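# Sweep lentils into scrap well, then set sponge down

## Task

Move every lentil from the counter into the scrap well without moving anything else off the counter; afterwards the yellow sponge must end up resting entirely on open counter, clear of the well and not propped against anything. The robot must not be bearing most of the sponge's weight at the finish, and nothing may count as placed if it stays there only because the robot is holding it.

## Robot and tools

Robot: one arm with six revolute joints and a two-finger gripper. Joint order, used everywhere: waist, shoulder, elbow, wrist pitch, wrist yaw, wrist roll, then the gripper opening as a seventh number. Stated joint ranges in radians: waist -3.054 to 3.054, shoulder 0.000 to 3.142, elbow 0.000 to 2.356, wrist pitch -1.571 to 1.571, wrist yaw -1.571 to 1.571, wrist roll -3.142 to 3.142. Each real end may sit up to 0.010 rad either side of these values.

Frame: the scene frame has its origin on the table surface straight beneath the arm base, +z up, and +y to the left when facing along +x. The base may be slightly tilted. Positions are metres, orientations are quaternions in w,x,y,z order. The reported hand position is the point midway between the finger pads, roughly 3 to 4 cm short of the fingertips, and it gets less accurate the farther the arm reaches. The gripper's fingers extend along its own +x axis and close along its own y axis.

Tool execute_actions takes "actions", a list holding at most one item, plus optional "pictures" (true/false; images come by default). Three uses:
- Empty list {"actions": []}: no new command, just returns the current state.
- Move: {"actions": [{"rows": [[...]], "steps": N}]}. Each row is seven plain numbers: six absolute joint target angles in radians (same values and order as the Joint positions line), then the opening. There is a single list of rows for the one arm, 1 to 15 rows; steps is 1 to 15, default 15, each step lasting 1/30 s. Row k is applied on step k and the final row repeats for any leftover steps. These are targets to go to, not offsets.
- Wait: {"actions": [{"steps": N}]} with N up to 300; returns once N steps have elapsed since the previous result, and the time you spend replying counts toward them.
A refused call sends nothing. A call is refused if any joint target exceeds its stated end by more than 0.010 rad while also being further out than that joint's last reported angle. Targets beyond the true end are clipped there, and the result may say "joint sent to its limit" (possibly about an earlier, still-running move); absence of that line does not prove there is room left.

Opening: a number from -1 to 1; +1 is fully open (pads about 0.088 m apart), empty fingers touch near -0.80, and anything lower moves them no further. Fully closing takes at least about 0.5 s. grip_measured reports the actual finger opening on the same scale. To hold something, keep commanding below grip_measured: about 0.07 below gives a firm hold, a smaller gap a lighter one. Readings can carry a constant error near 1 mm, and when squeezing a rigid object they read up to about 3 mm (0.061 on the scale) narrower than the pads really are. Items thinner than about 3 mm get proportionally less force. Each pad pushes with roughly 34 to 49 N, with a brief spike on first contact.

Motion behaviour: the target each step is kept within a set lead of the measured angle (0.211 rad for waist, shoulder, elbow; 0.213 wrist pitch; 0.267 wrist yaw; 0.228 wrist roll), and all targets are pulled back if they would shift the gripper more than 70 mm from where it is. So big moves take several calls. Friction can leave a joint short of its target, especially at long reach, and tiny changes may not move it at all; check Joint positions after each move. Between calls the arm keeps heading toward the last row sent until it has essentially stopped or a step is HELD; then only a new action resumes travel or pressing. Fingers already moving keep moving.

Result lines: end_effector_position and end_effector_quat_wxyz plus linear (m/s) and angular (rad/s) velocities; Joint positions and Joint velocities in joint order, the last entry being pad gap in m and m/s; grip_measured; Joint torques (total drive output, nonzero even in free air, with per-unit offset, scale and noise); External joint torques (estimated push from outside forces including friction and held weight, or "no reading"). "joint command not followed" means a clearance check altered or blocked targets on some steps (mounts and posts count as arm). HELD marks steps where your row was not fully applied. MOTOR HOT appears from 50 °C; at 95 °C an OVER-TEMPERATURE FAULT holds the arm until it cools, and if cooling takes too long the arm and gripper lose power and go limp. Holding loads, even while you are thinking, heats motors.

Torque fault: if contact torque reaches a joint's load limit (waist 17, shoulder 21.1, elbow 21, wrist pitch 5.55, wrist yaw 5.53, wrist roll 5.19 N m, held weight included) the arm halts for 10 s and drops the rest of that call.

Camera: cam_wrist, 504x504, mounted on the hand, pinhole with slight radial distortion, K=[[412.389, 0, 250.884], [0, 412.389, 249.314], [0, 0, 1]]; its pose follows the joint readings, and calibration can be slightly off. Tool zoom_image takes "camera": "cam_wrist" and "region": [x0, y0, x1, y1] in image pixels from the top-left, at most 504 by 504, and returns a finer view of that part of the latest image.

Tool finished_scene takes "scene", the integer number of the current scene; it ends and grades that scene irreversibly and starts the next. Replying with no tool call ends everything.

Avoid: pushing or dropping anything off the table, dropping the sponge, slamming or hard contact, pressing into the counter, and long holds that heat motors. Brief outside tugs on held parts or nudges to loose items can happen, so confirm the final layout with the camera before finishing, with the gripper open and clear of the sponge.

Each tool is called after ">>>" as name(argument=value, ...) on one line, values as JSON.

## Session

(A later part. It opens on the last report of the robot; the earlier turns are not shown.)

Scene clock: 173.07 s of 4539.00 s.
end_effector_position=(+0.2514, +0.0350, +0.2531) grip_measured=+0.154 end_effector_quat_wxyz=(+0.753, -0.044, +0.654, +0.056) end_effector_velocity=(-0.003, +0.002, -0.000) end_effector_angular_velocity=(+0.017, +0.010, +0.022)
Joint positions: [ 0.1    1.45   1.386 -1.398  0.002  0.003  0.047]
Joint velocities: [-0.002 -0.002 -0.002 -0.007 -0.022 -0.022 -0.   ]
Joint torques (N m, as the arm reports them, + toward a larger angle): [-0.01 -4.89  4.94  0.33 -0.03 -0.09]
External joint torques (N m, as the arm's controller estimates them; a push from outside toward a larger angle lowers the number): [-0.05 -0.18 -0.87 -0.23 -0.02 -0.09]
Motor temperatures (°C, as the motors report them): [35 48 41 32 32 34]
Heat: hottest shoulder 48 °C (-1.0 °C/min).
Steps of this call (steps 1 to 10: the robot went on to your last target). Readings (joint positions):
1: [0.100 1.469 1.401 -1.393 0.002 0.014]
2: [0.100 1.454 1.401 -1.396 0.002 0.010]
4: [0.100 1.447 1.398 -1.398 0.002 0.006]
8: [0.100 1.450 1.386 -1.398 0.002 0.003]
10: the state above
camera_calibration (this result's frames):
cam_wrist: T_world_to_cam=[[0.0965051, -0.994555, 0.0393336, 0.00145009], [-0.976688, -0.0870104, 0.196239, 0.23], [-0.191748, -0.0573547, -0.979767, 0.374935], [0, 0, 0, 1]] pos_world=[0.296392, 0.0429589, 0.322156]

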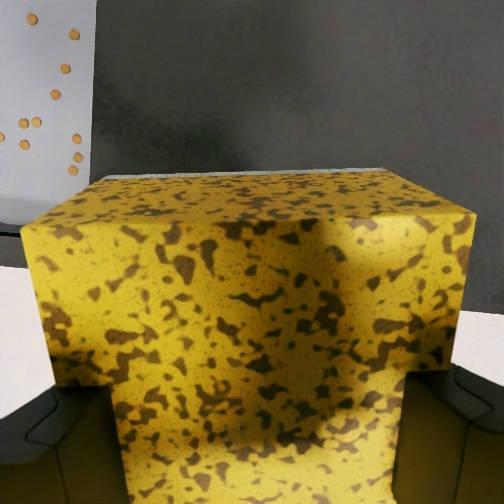

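>>> execute_actions(actions=[{"rows":[[0.05,1.55,1.42,-1.38,0,0,0.15],[0,1.65,1.46,-1.35,0,0,0.15],[-0.05,1.75,1.5,-1.31,0,0,0.15],[-0.1,1.84,1.53,-1.27,0,0,0.15],[-0.14,1.92,1.55,-1.23,0,0,0.15],[-0.175,1.98,1.56,-1.19,0,0,0.15],[-0.175,2.02,1.56,-1.15,0,0,0.15],[-0.175,2.035,1.55,-1.12,0,0,0.15],[-0.175,2.045,1.535,-1.095,0,0,0.15],[-0.175,2.052,1.52,-1.07,0,0,0.15],[-0.175,2.057,1.505,-1.05,0,0,0.15]],"steps":15}], pictures=false)

>>> execute_actions(actions=[{"rows":[[-0.175,2.057,1.505,-1.05,0,0,0.15],[-0.175,2.057,1.505,-1.05,0,0,0.15],[-0.175,2.057,1.505,-1.05,0,0,0.15],[-0.175,2.057,1.505,-1.05,0,0,0.4],[-0.175,2.057,1.505,-1.05,0,0,0.6],[-0.175,2.057,1.505,-1.05,0,0,1]],"steps":15}], pictures=false)

>>> execute_actions(actions=[{"rows":[[-0.175,2.04,1.53,-1.1,0,0,1],[-0.175,2.02,1.55,-1.15,0,0,1],[-0.175,1.98,1.56,-1.2,0,0,1],[-0.175,1.9,1.55,-1.23,0,0,1],[-0.15,1.8,1.52,-1.23,0,0,1],[-0.1,1.7,1.49,-1.22,0,0,1],[-0.05,1.6,1.46,-1.2,0,0,1],[0,1.5,1.43,-1.17,0,0,1],[0,1.4,1.4,-1.15,0,0,1]],"steps":15}], pictures=false)

>>> execute_actions(actions=[{"steps":10}])

Scene clock: 186.80 s of 4539.00 s.
end_effector_position=(+0.3668, -0.0484, +0.1048) grip_measured=+0.154 end_effector_quat_wxyz=(+0.698, +0.052, +0.713, -0.040) end_effector_velocity=(-0.023, +0.003, -0.124) end_effector_angular_velocity=(+0.027, +0.265, +0.009)
Joint positions: [-0.175  2.054  1.503 -1.072 -0.     0.001  0.047]
Joint velocities: [-0.002  0.261 -0.129  0.125  0.007 -0.007 -0.   ]
Joint torques (N m, as the arm reports them, + toward a larger angle): [  0.28 -10.83   6.22   0.55   0.05  -0.04]
External joint torques (N m, as the arm's controller estimates them; a push from outside toward a larger angle lowers the number): [ 0.25  1.01 -1.18  0.03  0.07 -0.04]
Motor temperatures (°C, as the motors report them): [35 46 41 33 32 34]
Heat: hottest shoulder 46 °C (-2.0 °C/min).
Steps of this call (steps 1 to 30: the robot went on to your last target; steps 31 to 90: nothing new was sent; then 10.23 s passed at rest; steps 91 to 105: all 15 steps of this action). Readings (joint positions):
91: [0.094 1.465 1.391 -1.401 -0.000 0.001]
92: [0.077 1.498 1.410 -1.399 -0.002 0.001]
94: [0.016 1.595 1.465 -1.335 -0.002 0.001]
98: [-0.118 1.808 1.528 -1.213 -0.002 0.001]
105: the state above

Scene clock: 187.30 s of 4539.00 s.
end_effector_position=(+0.3717, -0.0490, +0.1046) grip_measured=+0.969 end_effector_quat_wxyz=(+0.705, +0.052, +0.706, -0.040) end_effector_velocity=(-0.006, +0.003, +0.001) end_effector_angular_velocity=(+0.025, +0.019, +0.005)
Joint positions: [-0.175  2.055  1.504 -1.051 -0.     0.001  0.086]
Joint velocities: [-0.002 -0.007 -0.007 -0.022 -0.022 -0.007  0.011]
Joint torques (N m, as the arm reports them, + toward a larger angle): [ 0.1  -8.67  5.21  0.28  0.02 -0.04]
External joint torques (N m, as the arm's controller estimates them; a push from outside toward a larger angle lowers the number): [-0.05  0.22 -0.29 -0.03  0.04 -0.04]
Motor temperatures (°C, as the motors report them): [35 46 41 33 32 34]
Heat: hottest shoulder 46 °C (-2.0 °C/min).
Steps of this call (steps 1 to 15: all 15 steps of this action). Readings (joint positions):
1: [-0.175 2.058 1.501 -1.067 -0.000 0.001]
2: [-0.175 2.058 1.501 -1.063 -0.000 0.001]
4: [-0.175 2.055 1.504 -1.053 -0.000 0.001]
8: [-0.175 2.055 1.504 -1.053 -0.000 0.001]
15: the state above

Scene clock: 187.80 s of 4539.00 s.
end_effector_position=(+0.3087, +0.0132, +0.2827) grip_measured=+0.987 end_effector_quat_wxyz=(+0.843, -0.007, +0.538, +0.025) end_effector_velocity=(-0.096, -0.023, +0.288) end_effector_angular_velocity=(+0.064, -1.070, -0.066)
Joint positions: [ 0.003  1.436  1.422 -1.153 -0.003  0.001  0.087]
Joint velocities: [-0.051 -0.955 -0.007  0.125 -0.007  0.007 -0.   ]
Joint torques (N m, as the arm reports them, + toward a larger angle): [-0.15 -1.42  3.93  0.8   0.13 -0.03]
External joint torques (N m, as the arm's controller estimates them; a push from outside toward a larger angle lowers the number): [-0.41  0.24 -0.38 -0.08  0.15 -0.03]
Motor temperatures (°C, as the motors report them): [35 46 41 33 32 34]
Heat: hottest shoulder 46 °C (-2.0 °C/min).
Steps of this call (steps 1 to 15: all 15 steps of this action). Readings (joint positions):
1: [-0.175 2.055 1.508 -1.060 -0.000 0.001]
2: [-0.175 2.053 1.517 -1.085 -0.000 0.001]
4: [-0.175 2.023 1.526 -1.150 -0.000 0.001]
8: [-0.119 1.822 1.487 -1.186 0.003 0.001]
15: the state above

Scene clock: 188.13 s of 4539.00 s.
end_effector_position=(+0.3024, +0.0121, +0.2883) grip_measured=+0.987 end_effector_quat_wxyz=(+0.849, -0.006, +0.528, +0.024) end_effector_velocity=(-0.003, +0.002, +0.001) end_effector_angular_velocity=(+0.023, +0.004, +0.001)
Joint positions: [ 0.001  1.399  1.407 -1.151 -0.003  0.001  0.087]
Joint velocities: [-0.002 -0.007 -0.002 -0.007 -0.022  0.007  0.   ]
Joint torques (N m, as the arm reports them, + toward a larger angle): [-0.09 -4.9   5.2   0.95  0.14 -0.03]
External joint torques (N m, as the arm's controller estimates them; a push from outside toward a larger angle lowers the number): [-0.17 -0.13 -1.03 -0.11  0.17 -0.04]
Motor temperatures (°C, as the motors report them): [35 46 41 33 32 34]
Heat: hottest shoulder 46 °C (-2.0 °C/min).
Steps of this call (steps 1 to 10: the robot went on to your last target). Readings (joint positions):
1: [0.002 1.411 1.422 -1.152 -0.003 0.001]
2: [0.001 1.397 1.422 -1.152 -0.003 0.001]
4: [0.001 1.393 1.419 -1.151 -0.003 0.001]
8: [0.001 1.399 1.407 -1.151 -0.003 0.001]
10: the state above
camera_calibration (this result's frames):
cam_wrist: T_world_to_cam=[[-0.0101465, -0.99984, 0.0147407, 0.0117863], [-0.992912, 0.00832835, -0.118557, 0.36533], [0.118415, -0.0158391, -0.992838, 0.327326], [0, 0, 0, 1]] pos_world=[0.324099, 0.0139264, 0.36812]

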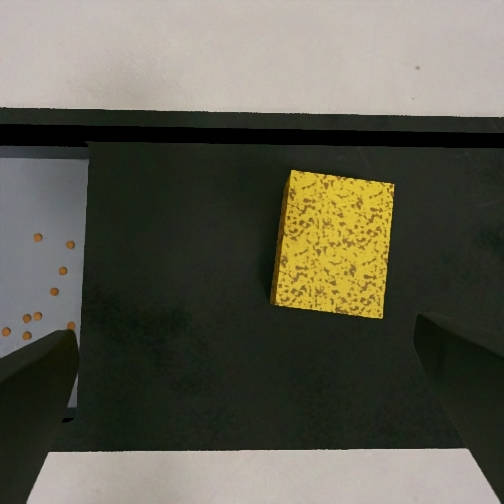

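Clean; check the right side too.

>>> execute_actions(actions=[{"rows":[[-0.45,1.4,1.4,-1.15,0,0,1]],"steps":15}])

Scene clock: 194.50 s of 4539.00 s.
end_effector_position=(+0.2786, -0.1236, +0.2860) grip_measured=+0.987 end_effector_quat_wxyz=(+0.832, +0.113, +0.518, -0.163) end_effector_velocity=(-0.007, -0.005, -0.002) end_effector_angular_velocity=(+0.012, +0.019, -0.017)
Joint positions: [-0.444  1.399  1.407 -1.149  0.004 -0.001  0.087]
Joint velocities: [-0.027 -0.002 -0.002 -0.022 -0.007 -0.007 -0.   ]
Joint torques (N m, as the arm reports them, + toward a larger angle): [-0.31 -5.05  5.13  0.83 -0.13  0.04]
External joint torques (N m, as the arm's controller estimates them; a push from outside toward a larger angle lowers the number): [-0.38 -0.27 -1.12 -0.23 -0.12  0.04]
Motor temperatures (°C, as the motors report them): [35 45 41 33 32 34]
Heat: hottest shoulder 45 °C (-3.0 °C/min).
Steps of this call (steps 1 to 30: the robot went on to your last target; steps 31 to 90: nothing new was sent; then 2.87 s passed at rest; steps 91 to 105: all 15 steps of this action). Readings (joint positions):
91: [-0.024 1.399 1.407 -1.151 -0.015 -0.001]
92: [-0.076 1.399 1.407 -1.151 -0.013 -0.001]
94: [-0.205 1.399 1.407 -1.149 -0.004 -0.001]
98: [-0.411 1.399 1.407 -1.149 0.005 -0.001]
105: the state above
camera_calibration (this result's frames):
cam_wrist: T_world_to_cam=[[-0.440471, -0.897711, 0.0100258, 0.00972251], [-0.892549, 0.436681, -0.112547, 0.365916], [0.0966565, -0.0585221, -0.993596, 0.326793], [0, 0, 0, 1]] pos_world=[0.299293, -0.131936, 0.365785]

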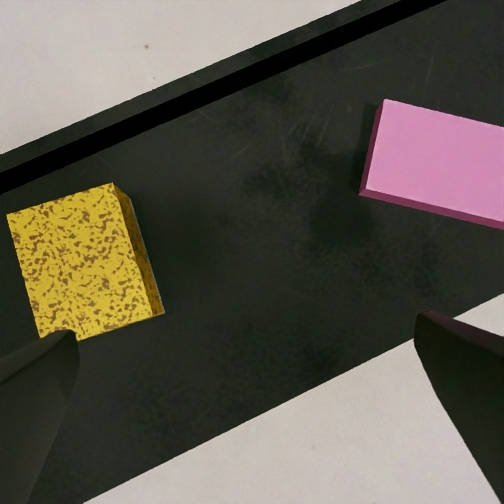

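>>> finished_scene(scene=1)

The scene is finished: the task was done.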